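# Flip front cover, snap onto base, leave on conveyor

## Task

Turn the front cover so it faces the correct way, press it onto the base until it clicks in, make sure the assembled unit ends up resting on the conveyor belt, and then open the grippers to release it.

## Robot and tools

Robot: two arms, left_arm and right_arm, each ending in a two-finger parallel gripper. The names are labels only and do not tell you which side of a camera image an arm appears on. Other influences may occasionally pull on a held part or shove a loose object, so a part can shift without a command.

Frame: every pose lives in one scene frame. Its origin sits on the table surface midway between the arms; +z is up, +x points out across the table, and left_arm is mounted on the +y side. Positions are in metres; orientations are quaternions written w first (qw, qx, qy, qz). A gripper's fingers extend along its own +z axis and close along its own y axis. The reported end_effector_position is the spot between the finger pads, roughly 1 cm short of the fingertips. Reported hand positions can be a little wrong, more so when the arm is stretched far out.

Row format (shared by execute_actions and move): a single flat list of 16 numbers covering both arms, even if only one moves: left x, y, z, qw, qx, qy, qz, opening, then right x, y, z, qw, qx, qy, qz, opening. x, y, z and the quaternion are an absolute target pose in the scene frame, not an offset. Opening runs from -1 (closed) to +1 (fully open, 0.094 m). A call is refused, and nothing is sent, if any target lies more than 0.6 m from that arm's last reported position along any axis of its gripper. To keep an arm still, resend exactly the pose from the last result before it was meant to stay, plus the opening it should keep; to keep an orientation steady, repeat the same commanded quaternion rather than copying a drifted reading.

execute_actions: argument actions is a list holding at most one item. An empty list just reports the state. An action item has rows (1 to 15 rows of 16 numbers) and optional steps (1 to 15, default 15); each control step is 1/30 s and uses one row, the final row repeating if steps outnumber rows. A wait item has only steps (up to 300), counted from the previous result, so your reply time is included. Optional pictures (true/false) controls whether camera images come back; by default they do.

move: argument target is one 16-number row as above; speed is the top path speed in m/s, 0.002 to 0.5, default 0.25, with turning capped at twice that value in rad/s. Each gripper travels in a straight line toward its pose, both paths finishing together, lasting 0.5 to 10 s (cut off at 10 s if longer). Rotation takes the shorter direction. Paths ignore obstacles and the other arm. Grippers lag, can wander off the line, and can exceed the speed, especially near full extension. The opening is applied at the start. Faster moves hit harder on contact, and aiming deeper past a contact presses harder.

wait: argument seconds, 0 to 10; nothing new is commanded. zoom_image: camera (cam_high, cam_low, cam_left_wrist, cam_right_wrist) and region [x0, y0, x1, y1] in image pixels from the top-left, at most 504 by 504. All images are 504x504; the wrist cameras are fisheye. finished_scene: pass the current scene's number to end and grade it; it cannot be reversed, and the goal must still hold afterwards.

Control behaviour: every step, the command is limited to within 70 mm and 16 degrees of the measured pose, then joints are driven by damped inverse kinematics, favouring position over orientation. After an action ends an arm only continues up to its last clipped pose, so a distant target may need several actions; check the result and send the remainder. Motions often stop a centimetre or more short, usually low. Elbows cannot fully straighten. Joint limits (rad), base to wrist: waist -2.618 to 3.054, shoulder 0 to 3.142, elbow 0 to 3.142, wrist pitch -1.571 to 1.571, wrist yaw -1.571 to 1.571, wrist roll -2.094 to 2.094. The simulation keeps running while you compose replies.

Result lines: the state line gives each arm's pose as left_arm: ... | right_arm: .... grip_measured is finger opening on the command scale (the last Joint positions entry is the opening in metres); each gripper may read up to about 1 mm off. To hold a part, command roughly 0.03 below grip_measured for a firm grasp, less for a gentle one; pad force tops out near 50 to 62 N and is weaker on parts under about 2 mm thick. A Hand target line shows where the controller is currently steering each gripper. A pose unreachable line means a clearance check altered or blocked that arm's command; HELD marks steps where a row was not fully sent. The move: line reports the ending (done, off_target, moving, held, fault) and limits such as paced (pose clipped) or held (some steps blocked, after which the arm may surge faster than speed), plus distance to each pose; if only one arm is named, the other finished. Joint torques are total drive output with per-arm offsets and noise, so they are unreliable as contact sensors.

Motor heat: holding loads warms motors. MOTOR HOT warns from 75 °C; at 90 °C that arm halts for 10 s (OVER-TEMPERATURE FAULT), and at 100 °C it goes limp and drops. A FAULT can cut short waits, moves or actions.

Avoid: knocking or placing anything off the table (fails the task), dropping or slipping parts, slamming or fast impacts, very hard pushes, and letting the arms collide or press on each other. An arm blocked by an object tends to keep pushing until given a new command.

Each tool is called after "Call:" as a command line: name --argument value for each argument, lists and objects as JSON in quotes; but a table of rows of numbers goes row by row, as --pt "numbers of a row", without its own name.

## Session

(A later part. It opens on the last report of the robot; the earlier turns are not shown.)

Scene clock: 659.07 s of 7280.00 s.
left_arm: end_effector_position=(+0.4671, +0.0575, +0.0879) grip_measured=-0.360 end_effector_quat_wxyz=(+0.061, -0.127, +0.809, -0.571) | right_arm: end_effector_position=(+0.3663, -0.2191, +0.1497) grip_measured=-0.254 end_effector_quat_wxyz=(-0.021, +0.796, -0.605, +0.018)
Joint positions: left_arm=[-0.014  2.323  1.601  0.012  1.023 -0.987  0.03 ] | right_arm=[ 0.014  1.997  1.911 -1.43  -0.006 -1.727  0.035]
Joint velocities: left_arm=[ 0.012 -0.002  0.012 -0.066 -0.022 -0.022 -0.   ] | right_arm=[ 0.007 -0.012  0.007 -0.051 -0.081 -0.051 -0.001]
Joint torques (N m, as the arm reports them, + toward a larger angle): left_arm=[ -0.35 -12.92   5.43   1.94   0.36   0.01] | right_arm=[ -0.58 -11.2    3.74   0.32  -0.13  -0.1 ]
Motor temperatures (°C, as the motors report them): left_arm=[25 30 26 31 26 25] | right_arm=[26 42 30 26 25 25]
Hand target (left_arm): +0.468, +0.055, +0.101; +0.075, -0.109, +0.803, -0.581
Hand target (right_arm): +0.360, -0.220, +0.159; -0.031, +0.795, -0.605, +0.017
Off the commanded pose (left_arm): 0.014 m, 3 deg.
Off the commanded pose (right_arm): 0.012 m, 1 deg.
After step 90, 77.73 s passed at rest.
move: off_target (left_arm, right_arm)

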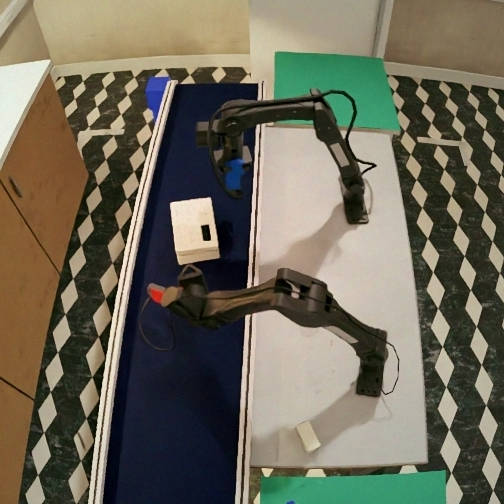

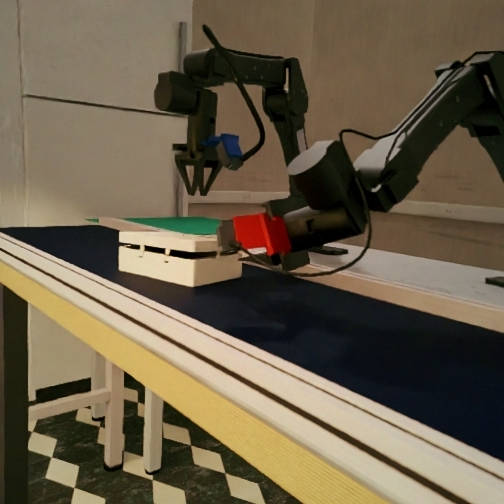

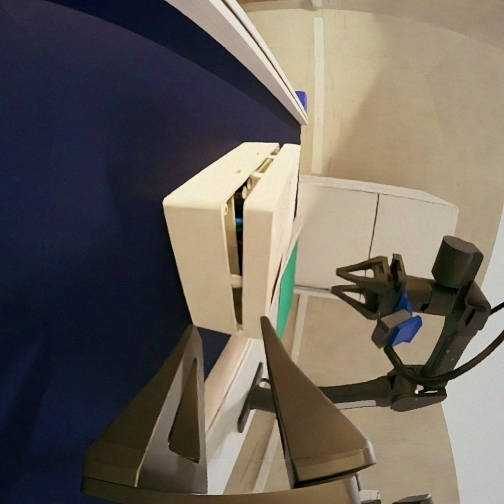

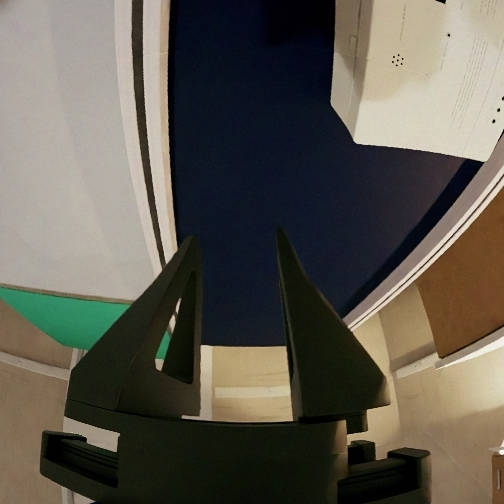

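Call:
move --target '[0.480, 0.032, 0.10, 0.0793, -0.1091, 0.8016, -0.5824, -0.362, 0.36, -0.22, 0.16, 0.0307, -0.7955, 0.6046, -0.0165, -0.255]' --speed 0.05

Call:
zoom_image --camera "cam_left_wrist" --region '[130, 120, 350, 380]'

Scene clock: 721.13 s of 7280.00 s.
left_arm: end_effector_position=(+0.4715, +0.0371, +0.0874) grip_measured=-0.360 end_effector_quat_wxyz=(+0.059, -0.128, +0.807, -0.573) | right_arm: end_effector_position=(+0.3654, -0.2191, +0.1497) grip_measured=-0.254 end_effector_quat_wxyz=(-0.020, +0.796, -0.604, +0.017)
Joint positions: left_arm=[-0.053  2.351  1.636  0.049  0.995 -1.042  0.03 ] | right_arm=[ 0.014  1.997  1.911 -1.433 -0.006 -1.727  0.035]
Joint velocities: left_arm=[ 0.007 -0.007 -0.007  0.051 -0.022 -0.037  0.   ] | right_arm=[ 0.002  0.027  0.007 -0.007  0.022  0.007  0.   ]
Joint torques (N m, as the arm reports them, + toward a larger angle): left_arm=[ -0.4  -11.38   8.08   1.98   0.26   0.03] | right_arm=[ -0.47 -11.04   4.03   0.39  -0.18  -0.09]
Motor temperatures (°C, as the motors report them): left_arm=[25 36 26 34 26 25] | right_arm=[26 40 30 25 25 25]
Hand target (left_arm): +0.479, +0.032, +0.100; +0.079, -0.109, +0.802, -0.582
Hand target (right_arm): +0.360, -0.220, +0.160; -0.031, +0.796, -0.605, +0.017
Off the commanded pose (left_arm): 0.016 m, 3 deg.
Off the commanded pose (right_arm): 0.012 m, 1 deg.
After step 90, 58.03 s passed at rest.
move: off_target (left_arm, right_arm)

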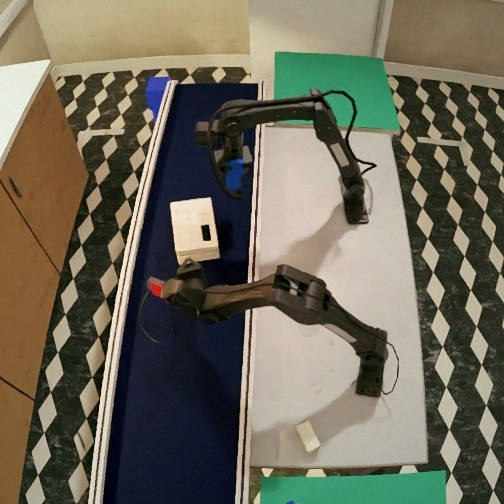

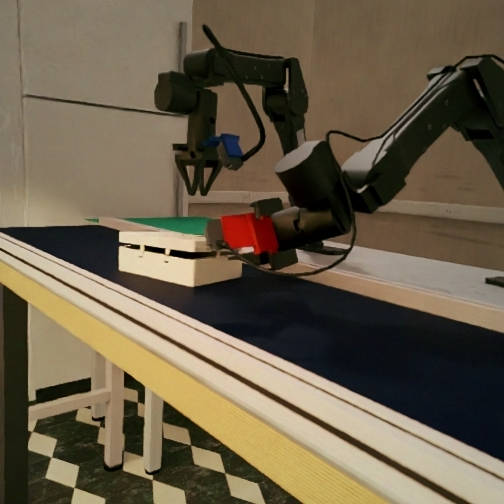

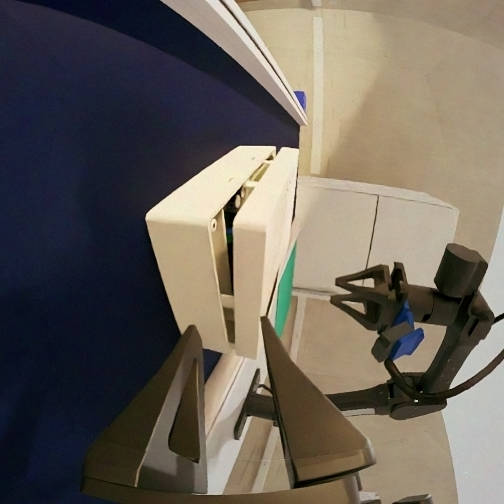

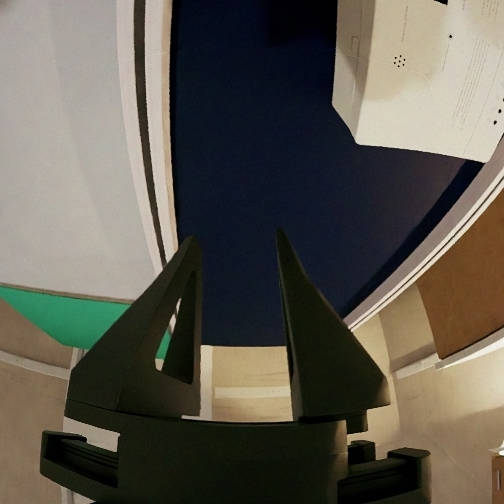

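Region (130, 120, 350, 380) of cam_left_wrist's 504x504 image, scaled by 1.938, with more detail than that image has; it fills the left 426 columns of this view, and the rest is white.

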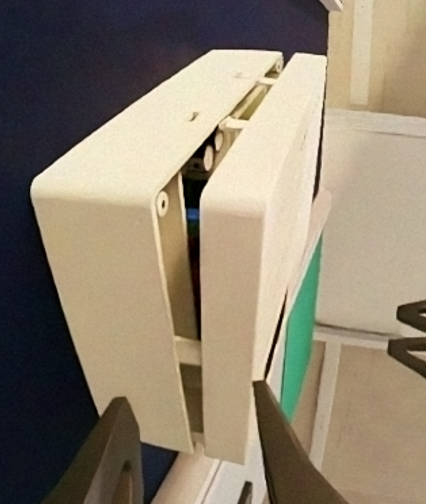

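Call:
move --target '[0.487, 0.007, 0.10, 0.0793, -0.1091, 0.8016, -0.5824, -0.362, 0.36, -0.22, 0.16, 0.0307, -0.7955, 0.6046, -0.0165, -0.255]' --speed 0.04

Call:
zoom_image --camera "cam_left_wrist" --region '[100, 150, 340, 410]'

Scene clock: 749.17 s of 7280.00 s.
left_arm: end_effector_position=(+0.4787, +0.0128, +0.0844) grip_measured=-0.360 end_effector_quat_wxyz=(+0.058, -0.129, +0.808, -0.572) | right_arm: end_effector_position=(+0.3653, -0.2191, +0.1497) grip_measured=-0.254 end_effector_quat_wxyz=(-0.020, +0.796, -0.604, +0.017)
Joint positions: left_arm=[-0.098  2.4    1.707  0.061  0.959 -1.089  0.03 ] | right_arm=[ 0.014  1.997  1.911 -1.434 -0.006 -1.727  0.035]
Joint velocities: left_arm=[-0.012  0.022  0.002  0.037 -0.007  0.022  0.   ] | right_arm=[-0.007 -0.022 -0.002  0.051 -0.007 -0.066 -0.   ]
Joint torques (N m, as the arm reports them, + toward a larger angle): left_arm=[ -0.8  -12.16   8.3    2.03   0.19   0.04] | right_arm=[ -0.54 -11.04   4.04   0.35  -0.17  -0.04]
Motor temperatures (°C, as the motors report them): left_arm=[25 36 27 35 26 25] | right_arm=[26 40 30 25 25 25]
Hand target (left_arm): +0.486, +0.007, +0.100; +0.079, -0.109, +0.802, -0.582
Hand target (right_arm): +0.360, -0.220, +0.160; -0.030, +0.796, -0.605, +0.017
Off the commanded pose (left_arm): 0.019 m, 4 deg.
Off the commanded pose (right_arm): 0.012 m, 1 deg.
After step 90, 23.73 s passed at rest.
move: off_target (left_arm, right_arm)

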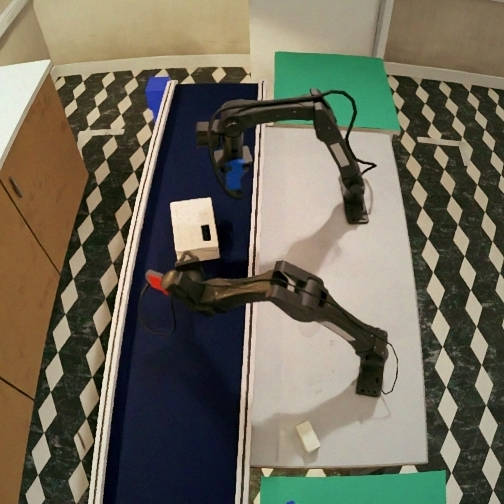

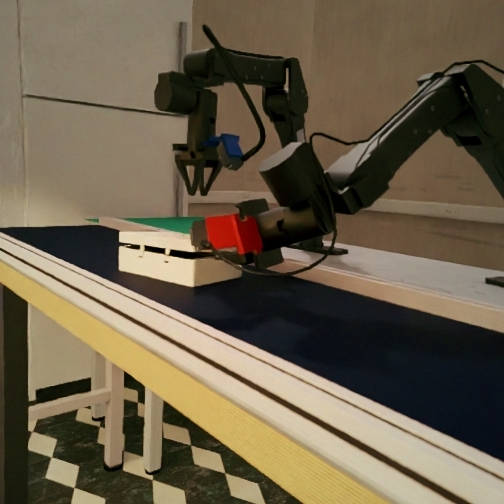

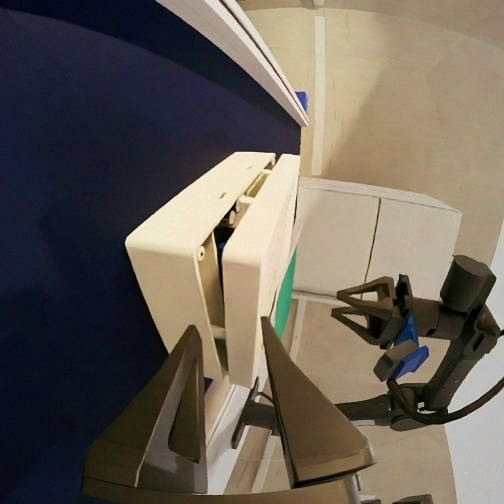

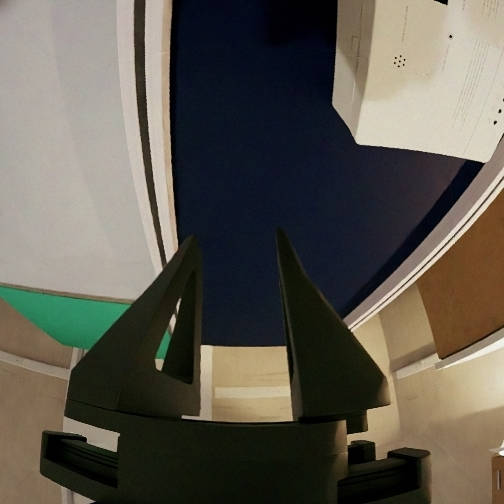

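Region (100, 150, 340, 410) of cam_left_wrist's 504x504 image, scaled by 1.938, with more detail than that image has; it fills the left 465 columns of this view, and the rest is white.

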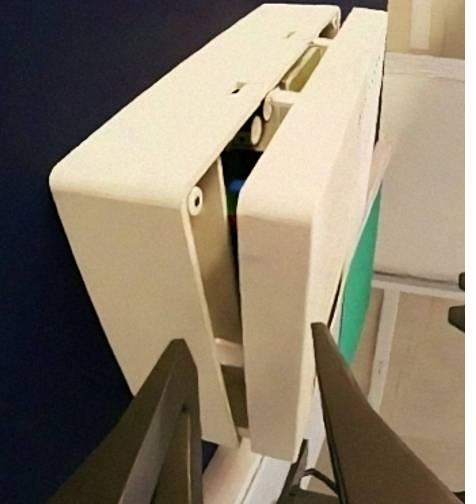

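Call:
move --target '[0.491, -0.0075, 0.106, 0.0793, -0.1091, 0.8016, -0.5824, -0.362, 0.36, -0.22, 0.16, 0.0307, -0.7955, 0.6046, -0.0165, -0.255]' --speed 0.03

Call:
zoom_image --camera "cam_left_wrist" --region '[100, 180, 340, 440]'

Scene clock: 763.73 s of 7280.00 s.
left_arm: end_effector_position=(+0.4857, -0.0013, +0.0937) grip_measured=-0.360 end_effector_quat_wxyz=(+0.066, -0.124, +0.806, -0.575) | right_arm: end_effector_position=(+0.3653, -0.2191, +0.1497) grip_measured=-0.254 end_effector_quat_wxyz=(-0.020, +0.796, -0.604, +0.017)
Joint positions: left_arm=[-0.122  2.419  1.766  0.06   0.938 -1.113  0.03 ] | right_arm=[ 0.014  1.997  1.911 -1.434 -0.006 -1.727  0.035]
Joint velocities: left_arm=[ 0.002  0.017  0.002 -0.037 -0.022  0.022  0.002] | right_arm=[-0.012 -0.002 -0.017 -0.051 -0.11  -0.007  0.   ]
Joint torques (N m, as the arm reports them, + toward a larger angle): left_arm=[ -0.76 -12.28   8.41   1.87   0.21  -0.03] | right_arm=[ -0.75 -11.1    4.09   0.35  -0.18  -0.07]
Motor temperatures (°C, as the motors report them): left_arm=[25 37 28 35 26 25] | right_arm=[26 40 30 25 25 25]
Hand target (left_arm): +0.490, -0.007, +0.106; +0.079, -0.109, +0.802, -0.583
Hand target (right_arm): +0.360, -0.220, +0.160; -0.031, +0.796, -0.605, +0.017
Off the commanded pose (left_arm): 0.015 m, 3 deg.
Off the commanded pose (right_arm): 0.012 m, 1 deg.
After step 90, 10.20 s passed at rest.
move: off_target (left_arm, right_arm)

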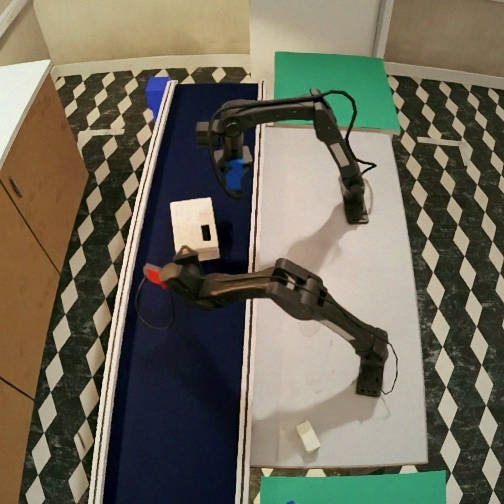

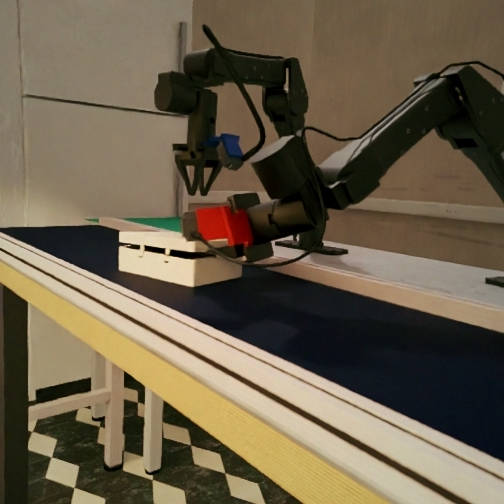

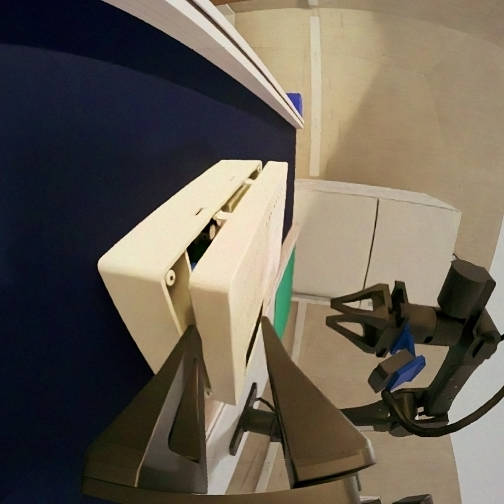

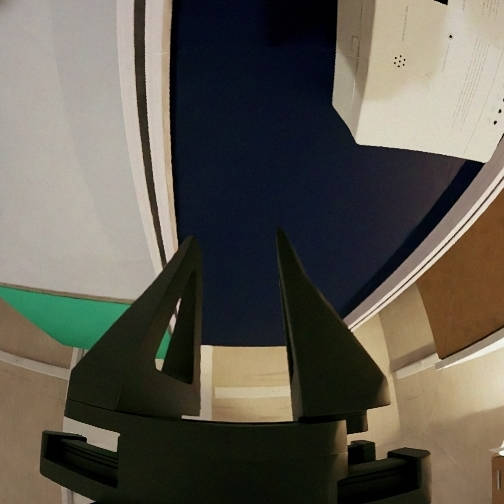

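Region (100, 180, 340, 440) of cam_left_wrist's 504x504 image, scaled by 1.938, with more detail than that image has; it fills the left 465 columns of this view, and the rest is white.

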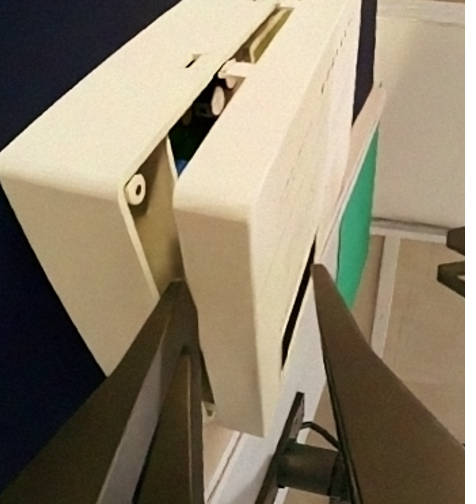

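Call:
zoom_image --camera "cam_left_wrist" --region '[150, 260, 290, 420]'

Call:
zoom_image --camera "cam_low" --region '[110, 180, 290, 300]'

Region (150, 260, 290, 420) of cam_left_wrist's 504x504 image, scaled by 3.150, with more detail than that image has; it fills the left 441 columns of this view, and the rest is white.

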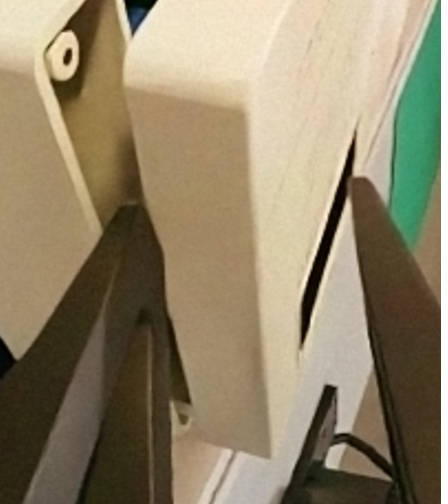

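Region (110, 180, 290, 300) of cam_low's 504x504 image, scaled by 2.800, with more detail than that image has.

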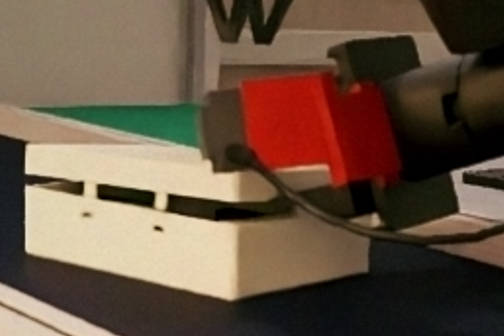

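Call:
move --target '[0.491, -0.0075, 0.106, 0.0793, -0.1091, 0.8016, -0.5824, -0.043, 0.36, -0.22, 0.16, 0.0307, -0.7955, 0.6046, -0.0165, -0.255]' --speed 0.03

Call:
zoom_image --camera "cam_left_wrist" --region '[130, 250, 290, 420]'

Scene clock: 801.60 s of 7280.00 s.
left_arm: end_effector_position=(+0.4859, -0.0012, +0.0927) grip_measured=-0.045 end_effector_quat_wxyz=(+0.065, -0.126, +0.806, -0.574) | right_arm: end_effector_position=(+0.3653, -0.2191, +0.1497) grip_measured=-0.254 end_effector_quat_wxyz=(-0.020, +0.796, -0.604, +0.017)
Joint positions: left_arm=[-0.122  2.42   1.766  0.06   0.936 -1.114  0.045] | right_arm=[ 0.014  1.997  1.911 -1.434 -0.006 -1.727  0.035]
Joint velocities: left_arm=[-0.012 -0.002  0.007  0.007 -0.037 -0.051 -0.   ] | right_arm=[-0.002  0.022 -0.017 -0.022 -0.037  0.066  0.   ]
Joint torques (N m, as the arm reports them, + toward a larger angle): left_arm=[ -0.59 -12.33   8.49   1.86   0.25   0.03] | right_arm=[ -0.57 -11.14   4.11   0.34  -0.14  -0.03]
Motor temperatures (°C, as the motors report them): left_arm=[25 38 28 35 25 25] | right_arm=[26 40 30 25 25 25]
Hand target (left_arm): +0.490, -0.007, +0.106; +0.079, -0.109, +0.802, -0.582
Hand target (right_arm): +0.360, -0.220, +0.160; -0.031, +0.796, -0.605, +0.017
Off the commanded pose (left_arm): 0.016 m, 3 deg.
Off the commanded pose (right_arm): 0.012 m, 1 deg.
After step 90, 33.87 s passed at rest.
move: off_target (left_arm, right_arm)

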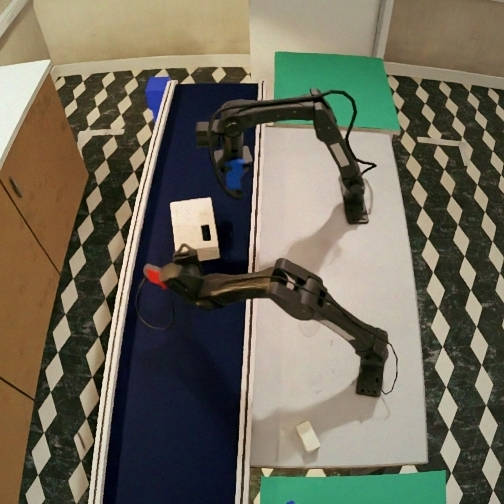

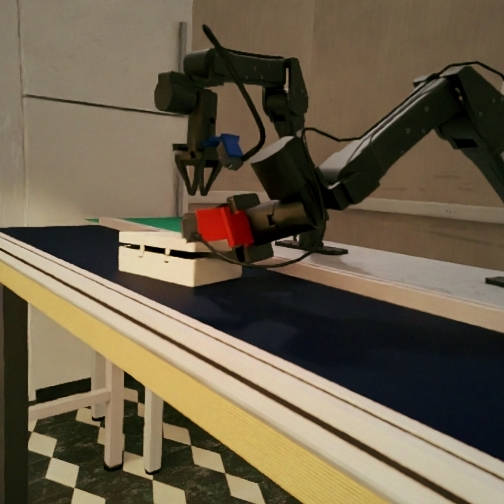

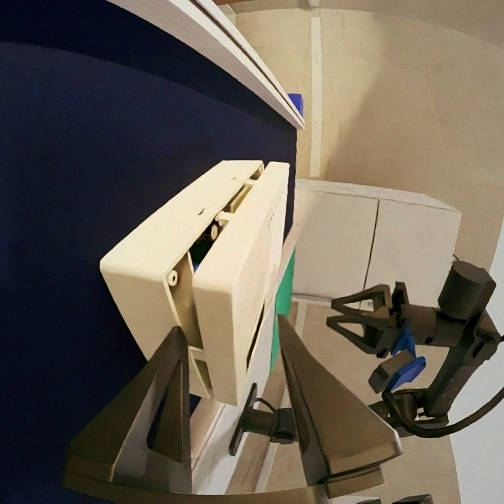

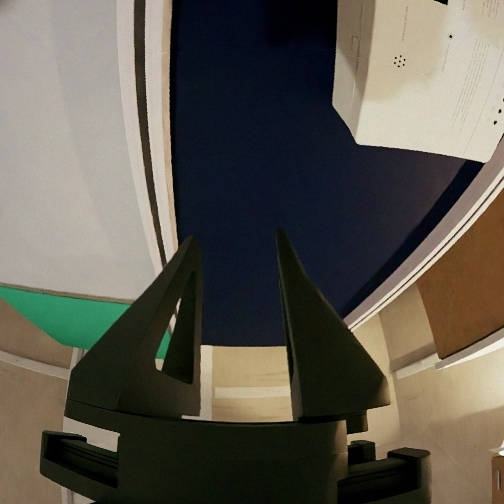

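Region (130, 250, 290, 420) of cam_left_wrist's 504x504 image, scaled by 2.965, with more detail than that image has; it fills the left 474 columns of this view, and the rest is white.

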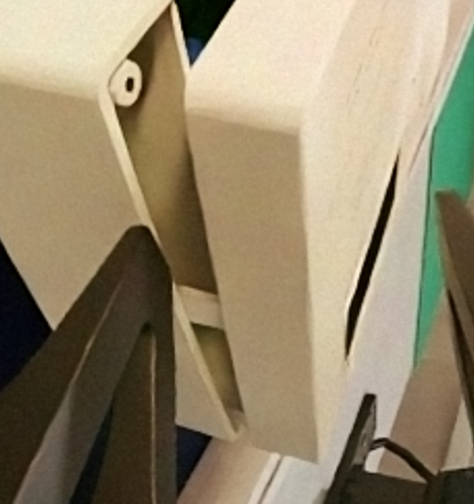

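Call:
move --target '[0.4931, -0.0152, 0.106, 0.0793, -0.1091, 0.8016, -0.5824, -0.043, 0.36, -0.22, 0.16, 0.0307, -0.7955, 0.6046, -0.0165, -0.255]' --speed 0.015

Call:
zoom_image --camera "cam_left_wrist" --region '[130, 250, 290, 420]'

Scene clock: 828.33 s of 7280.00 s.
left_arm: end_effector_position=(+0.4881, -0.0091, +0.0934) grip_measured=-0.045 end_effector_quat_wxyz=(+0.066, -0.124, +0.806, -0.575) | right_arm: end_effector_position=(+0.3653, -0.2191, +0.1497) grip_measured=-0.254 end_effector_quat_wxyz=(-0.020, +0.796, -0.604, +0.017)
Joint positions: left_arm=[-0.135  2.436  1.793  0.06   0.927 -1.124  0.045] | right_arm=[ 0.014  1.997  1.911 -1.434 -0.006 -1.727  0.035]
Joint velocities: left_arm=[-0.017 -0.002 -0.007 -0.051 -0.037 -0.051 -0.001] | right_arm=[-0.012 -0.017  0.007 -0.022 -0.051  0.081  0.   ]
Joint torques (N m, as the arm reports them, + toward a larger angle): left_arm=[ -0.58 -12.5    8.41   1.85   0.2    0.01] | right_arm=[ -0.63 -11.05   4.06   0.37  -0.15  -0.06]
Motor temperatures (°C, as the motors report them): left_arm=[25 38 28 35 25 25] | right_arm=[26 41 30 25 25 25]
Hand target (left_arm): +0.492, -0.015, +0.106; +0.079, -0.109, +0.802, -0.582
Hand target (right_arm): +0.360, -0.220, +0.160; -0.031, +0.796, -0.605, +0.017
Off the commanded pose (left_arm): 0.015 m, 2 deg.
Off the commanded pose (right_arm): 0.012 m, 1 deg.
After step 90, 21.87 s passed at rest.
move: off_target (left_arm, right_arm)

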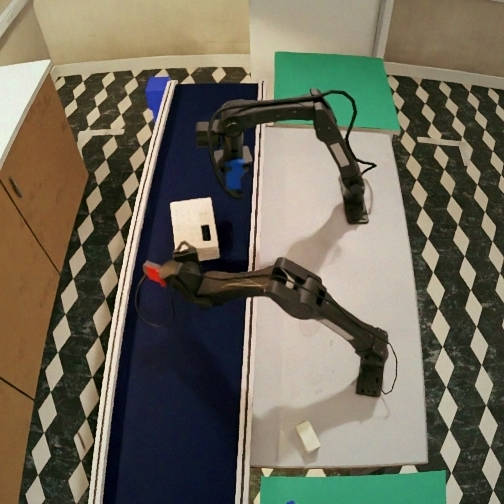

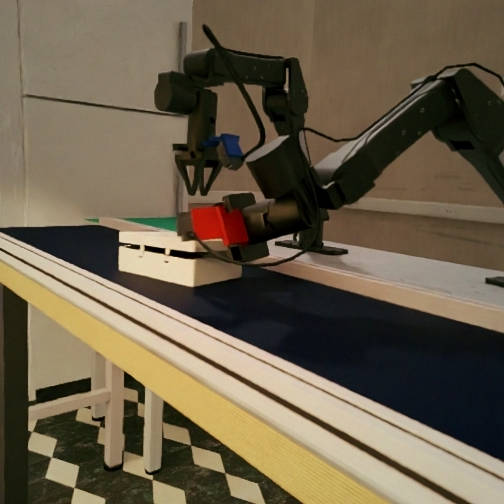

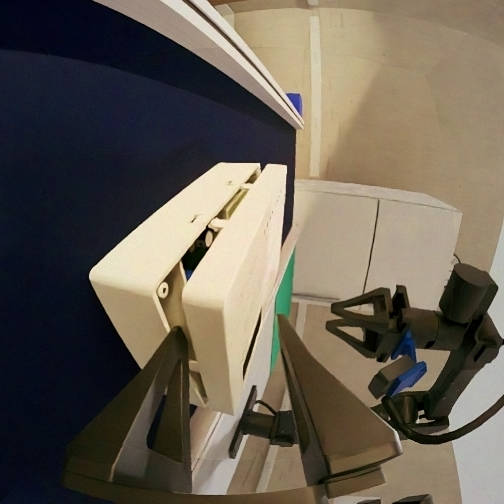

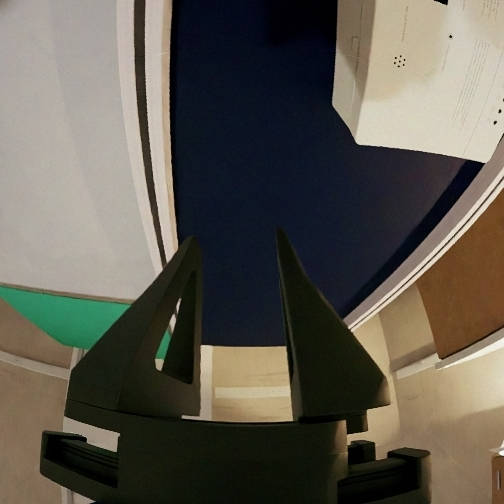

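Region (130, 250, 290, 420) of cam_left_wrist's 504x504 image, scaled by 2.965, with more detail than that image has; it fills the left 474 columns of this view, and the rest is white.

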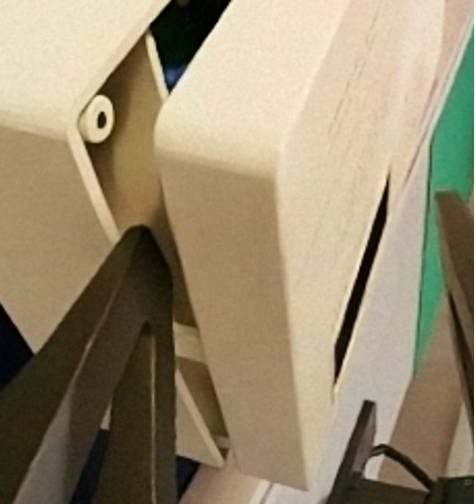

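Call:
move --target '[0.4963, -0.0268, 0.106, 0.0793, -0.1091, 0.8016, -0.5824, 0.021, 0.36, -0.22, 0.16, 0.0307, -0.7955, 0.6046, -0.0165, -0.255]' --speed 0.012

Call:
zoom_image --camera "cam_left_wrist" --region '[110, 250, 290, 440]'

Scene clock: 839.83 s of 7280.00 s.
left_arm: end_effector_position=(+0.4922, -0.0205, +0.0938) grip_measured=+0.019 end_effector_quat_wxyz=(+0.068, -0.122, +0.806, -0.576) | right_arm: end_effector_position=(+0.3653, -0.2191, +0.1497) grip_measured=-0.254 end_effector_quat_wxyz=(-0.020, +0.796, -0.604, +0.017)
Joint positions: left_arm=[-0.154  2.463  1.838  0.06   0.911 -1.14   0.048] | right_arm=[ 0.014  1.997  1.911 -1.434 -0.006 -1.727  0.035]
Joint velocities: left_arm=[-0.002 -0.007 -0.007 -0.007  0.051  0.037 -0.   ] | right_arm=[ 0.012 -0.007  0.017 -0.037 -0.007 -0.007  0.   ]
Joint torques (N m, as the arm reports them, + toward a larger angle): left_arm=[ -0.62 -12.65   8.66   1.81   0.22   0.03] | right_arm=[ -0.58 -11.11   4.07   0.32  -0.13  -0.06]
Motor temperatures (°C, as the motors report them): left_arm=[25 39 28 35 25 25] | right_arm=[26 41 30 25 25 25]
Hand target (left_arm): +0.496, -0.027, +0.106; +0.079, -0.109, +0.802, -0.583
Hand target (right_arm): +0.360, -0.220, +0.160; -0.031, +0.796, -0.605, +0.017
Off the commanded pose (left_arm): 0.014 m, 2 deg.
Off the commanded pose (right_arm): 0.012 m, 1 deg.
After step 90, 6.30 s passed at rest.
move: off_target (left_arm, right_arm)

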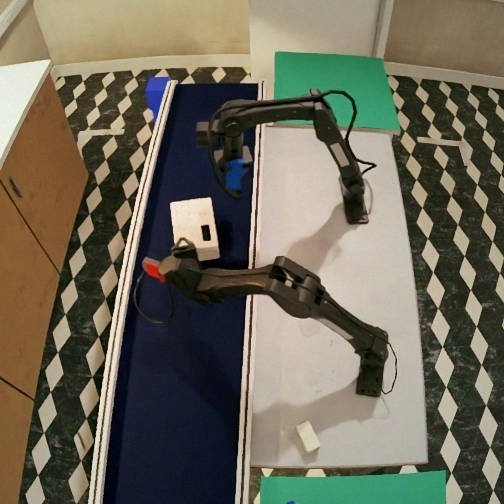

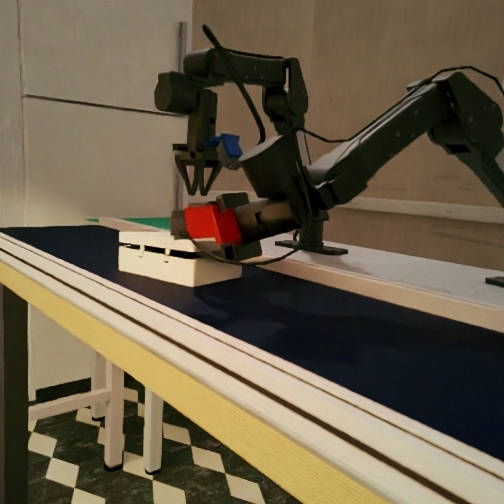

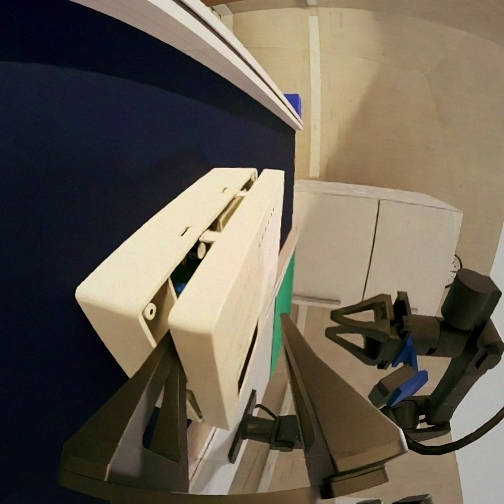

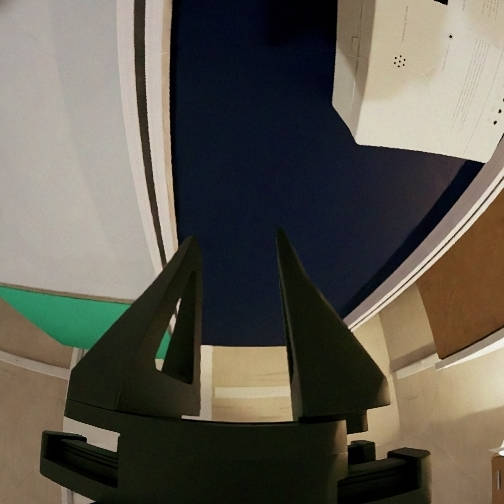

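Region (110, 250, 290, 440) of cam_left_wrist's 504x504 image, scaled by 2.653, with more detail than that image has; it fills the left 477 columns of this view, and the rest is white.

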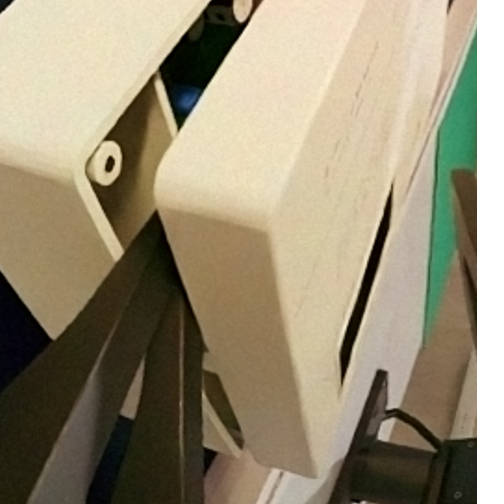

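Call:
move --target '[0.4977, -0.0316, 0.106, 0.0793, -0.1091, 0.8016, -0.5824, -0.30, 0.36, -0.22, 0.16, 0.0307, -0.7955, 0.6046, -0.0165, -0.255]' --speed 0.012

Call:
zoom_image --camera "cam_left_wrist" --region '[90, 150, 340, 440]'

Scene clock: 855.27 s of 7280.00 s.
left_arm: end_effector_position=(+0.4945, -0.0233, +0.0908) grip_measured=-0.298 end_effector_quat_wxyz=(+0.068, -0.126, +0.807, -0.573) | right_arm: end_effector_position=(+0.3653, -0.2191, +0.1497) grip_measured=-0.254 end_effector_quat_wxyz=(-0.020, +0.796, -0.604, +0.017)
Joint positions: left_arm=[-0.159  2.476  1.856  0.055  0.899 -1.146  0.033] | right_arm=[ 0.014  1.997  1.911 -1.434 -0.006 -1.727  0.035]
Joint velocities: left_arm=[-0.012 -0.012 -0.002  0.051  0.022 -0.007 -0.   ] | right_arm=[-0.027  0.002 -0.022 -0.007 -0.022 -0.051 -0.001]
Joint torques (N m, as the arm reports them, + toward a larger angle): left_arm=[ -0.82 -12.94   8.75   1.82   0.24   0.01] | right_arm=[ -0.68 -11.06   4.04   0.33  -0.17  -0.07]
Motor temperatures (°C, as the motors report them): left_arm=[25 39 28 35 25 25] | right_arm=[26 41 30 24 25 25]
Hand target (left_arm): +0.497, -0.031, +0.106; +0.079, -0.109, +0.802, -0.582
Hand target (right_arm): +0.360, -0.220, +0.160; -0.031, +0.796, -0.605, +0.017
Off the commanded pose (left_arm): 0.018 m, 3 deg.
Off the commanded pose (right_arm): 0.012 m, 1 deg.
After step 90, 10.57 s passed at rest.
move: off_target (left_arm, right_arm)

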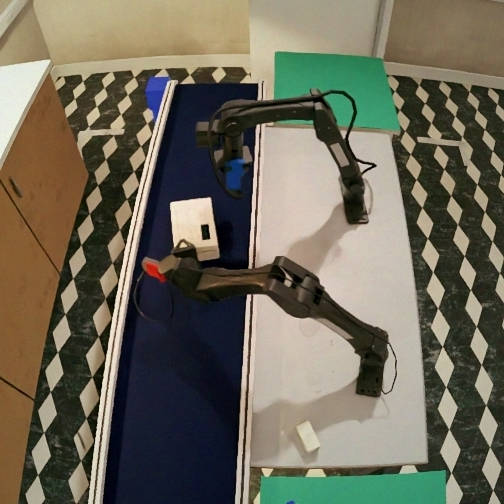

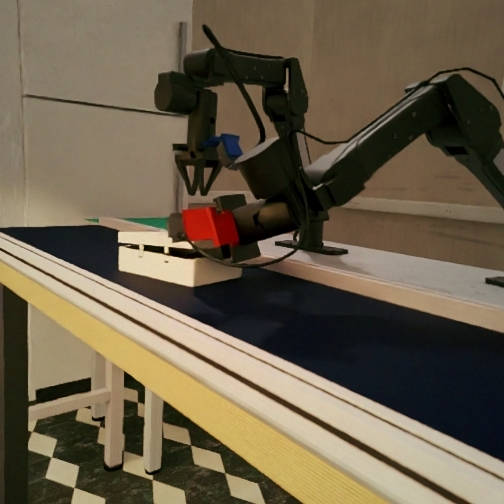

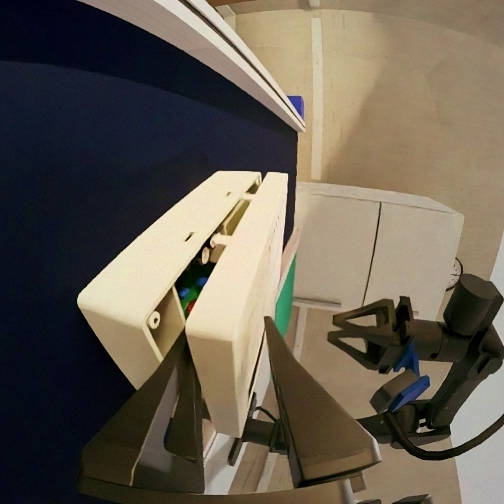

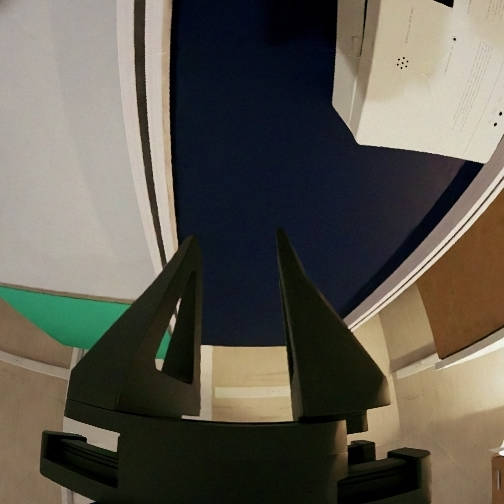

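Region (90, 150, 340, 440) of cam_left_wrist's 504x504 image, scaled by 1.738, with more detail than that image has; it fills the left 434 columns of this view, and the rest is white.

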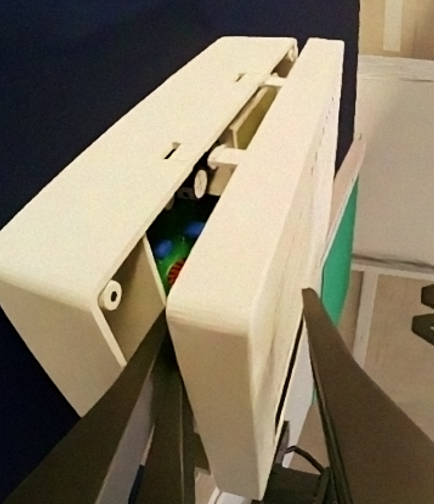

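Call:
execute_actions --actions '[]'

Scene clock: 896.87 s of 7280.00 s.
left_arm: end_effector_position=(+0.4945, -0.0233, +0.0908) grip_measured=-0.298 end_effector_quat_wxyz=(+0.068, -0.126, +0.807, -0.573) | right_arm: end_effector_position=(+0.3653, -0.2191, +0.1497) grip_measured=-0.254 end_effector_quat_wxyz=(-0.020, +0.796, -0.604, +0.017)
Joint positions: left_arm=[-0.159  2.476  1.856  0.055  0.899 -1.146  0.033] | right_arm=[ 0.014  1.997  1.911 -1.434 -0.006 -1.727  0.035]
Joint velocities: left_arm=[ 0.002 -0.002  0.007 -0.022  0.022  0.007 -0.001] | right_arm=[-0.012 -0.002  0.012 -0.007 -0.022 -0.037 -0.001]
Joint torques (N m, as the arm reports them, + toward a larger angle): left_arm=[ -0.75 -12.96   8.7    1.82   0.23   0.01] | right_arm=[ -0.55 -11.01   3.98   0.33  -0.17  -0.09]
Motor temperatures (°C, as the motors report them): left_arm=[25 40 29 36 25 25] | right_arm=[26 41 30 24 25 25]
Hand target (left_arm): +0.497, -0.031, +0.106; +0.079, -0.109, +0.802, -0.582
Hand target (right_arm): +0.360, -0.220, +0.160; -0.031, +0.796, -0.605, +0.017
Off the commanded pose (left_arm): 0.018 m, 3 deg.
Off the commanded pose (right_arm): 0.012 m, 1 deg.
Steps of this call (steps 1 to 90: nothing new was sent; then 38.60 s passed at rest). Readings (end_effector_position):
1: left_arm (+0.4945, -0.0233, +0.0908) | right_arm (+0.3653, -0.2191, +0.1497)
2: left_arm (+0.4945, -0.0233, +0.0908) | right_arm (+0.3653, -0.2191, +0.1497)
4: left_arm (+0.4945, -0.0233, +0.0908) | right_arm (+0.3653, -0.2191, +0.1497)
8: left_arm (+0.4945, -0.0233, +0.0908) | right_arm (+0.3653, -0.2191, +0.1497)
90: the state above

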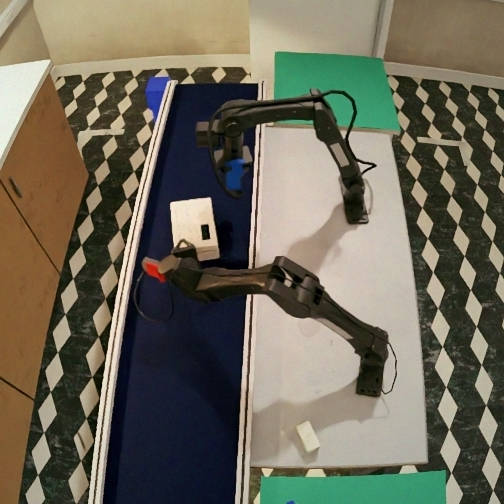

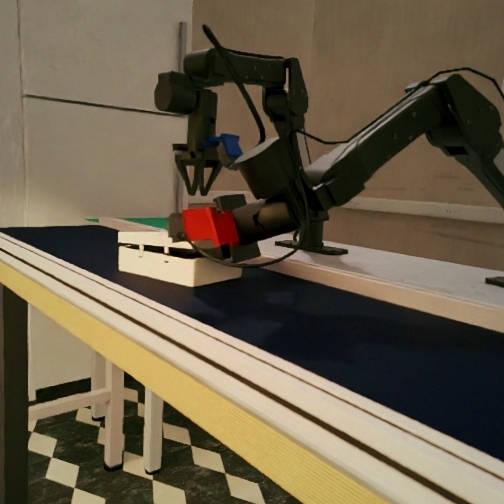

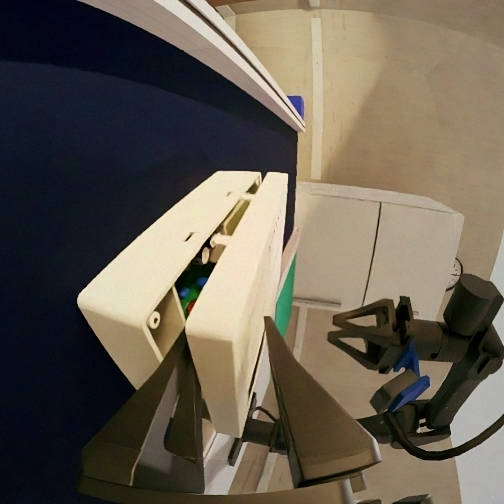

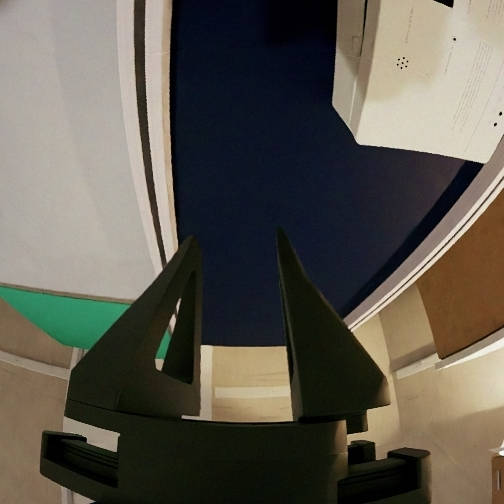

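Call:
zoom_image --camera "cam_left_wrist" --region '[60, 160, 360, 460]'

Call:
zoom_image --camera "cam_low" --region '[100, 180, 300, 300]'

Region (60, 160, 360, 460) of cam_left_wrist's 504x504 image, scaled by 1.680, with more detail than that image has.

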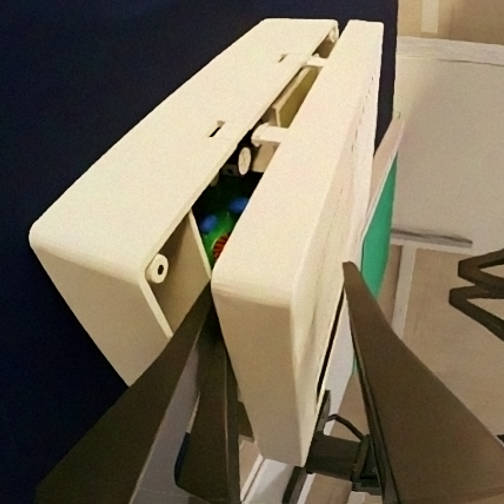

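Region (100, 180, 300, 300) of cam_low's 504x504 image, scaled by 2.520, with more detail than that image has; it fills the top 302 rows of this view, and the rest is white.

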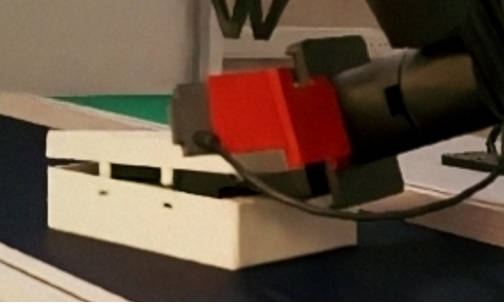

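Call:
move --target '[0.4982,-0.0335,0.124, 0.0793,-0.1091,0.8016,-0.5824, -0.45, 0.36,-0.22,0.16, 0.0307,-0.7955,0.6046,-0.0165, -0.255]' --speed 0.02

Scene clock: 1018.83 s of 7280.00 s.
left_arm: end_effector_position=(+0.4961, -0.0236, +0.0959) grip_measured=-0.448 end_effector_quat_wxyz=(+0.063, -0.132, +0.809, -0.570) | right_arm: end_effector_position=(+0.3653, -0.2191, +0.1497) grip_measured=-0.254 end_effector_quat_wxyz=(-0.020, +0.796, -0.604, +0.017)
Joint positions: left_arm=[-0.159  2.476  1.888  0.007  0.897 -1.148  0.026] | right_arm=[ 0.014  1.997  1.911 -1.434 -0.006 -1.727  0.035]
Joint velocities: left_arm=[-0.002 -0.007  0.002 -0.081 -0.007 -0.007 -0.001] | right_arm=[-0.022  0.002 -0.002  0.007 -0.037  0.007  0.001]
Joint torques (N m, as the arm reports them, + toward a larger angle): left_arm=[ -1.1  -14.86   8.7    1.78   0.28   0.03] | right_arm=[ -0.51 -11.06   4.02   0.31  -0.17  -0.09]
Motor temperatures (°C, as the motors report them): left_arm=[25 43 29 36 25 25] | right_arm=[26 42 30 24 25 25]
Hand target (left_arm): +0.497, -0.033, +0.124; +0.079, -0.109, +0.801, -0.583
Hand target (right_arm): +0.360, -0.220, +0.160; -0.031, +0.796, -0.605, +0.017
Off the commanded pose (left_arm): 0.030 m, 4 deg.
Off the commanded pose (right_arm): 0.012 m, 1 deg.
After step 90, 117.00 s passed at rest.
move: off_target (left_arm, right_arm)

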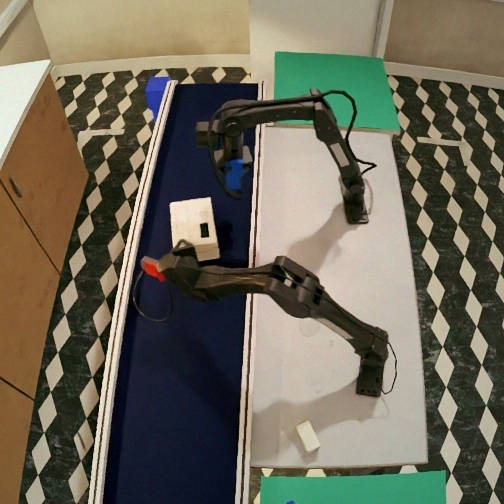

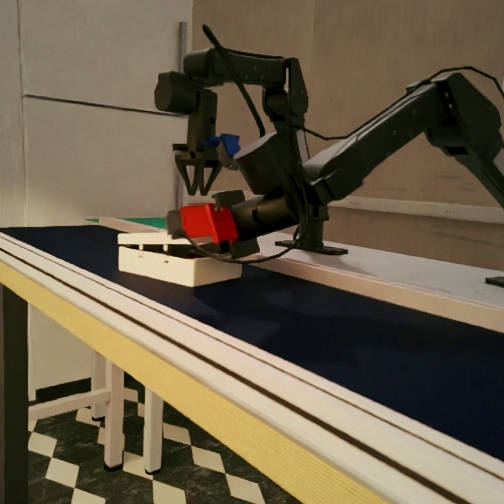

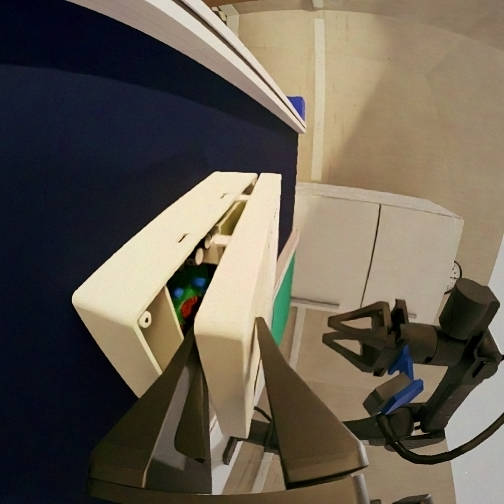

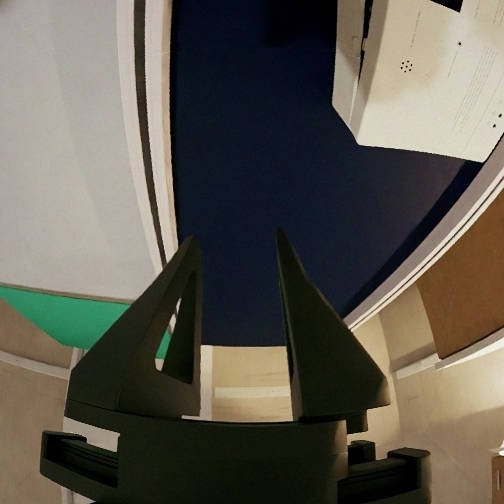

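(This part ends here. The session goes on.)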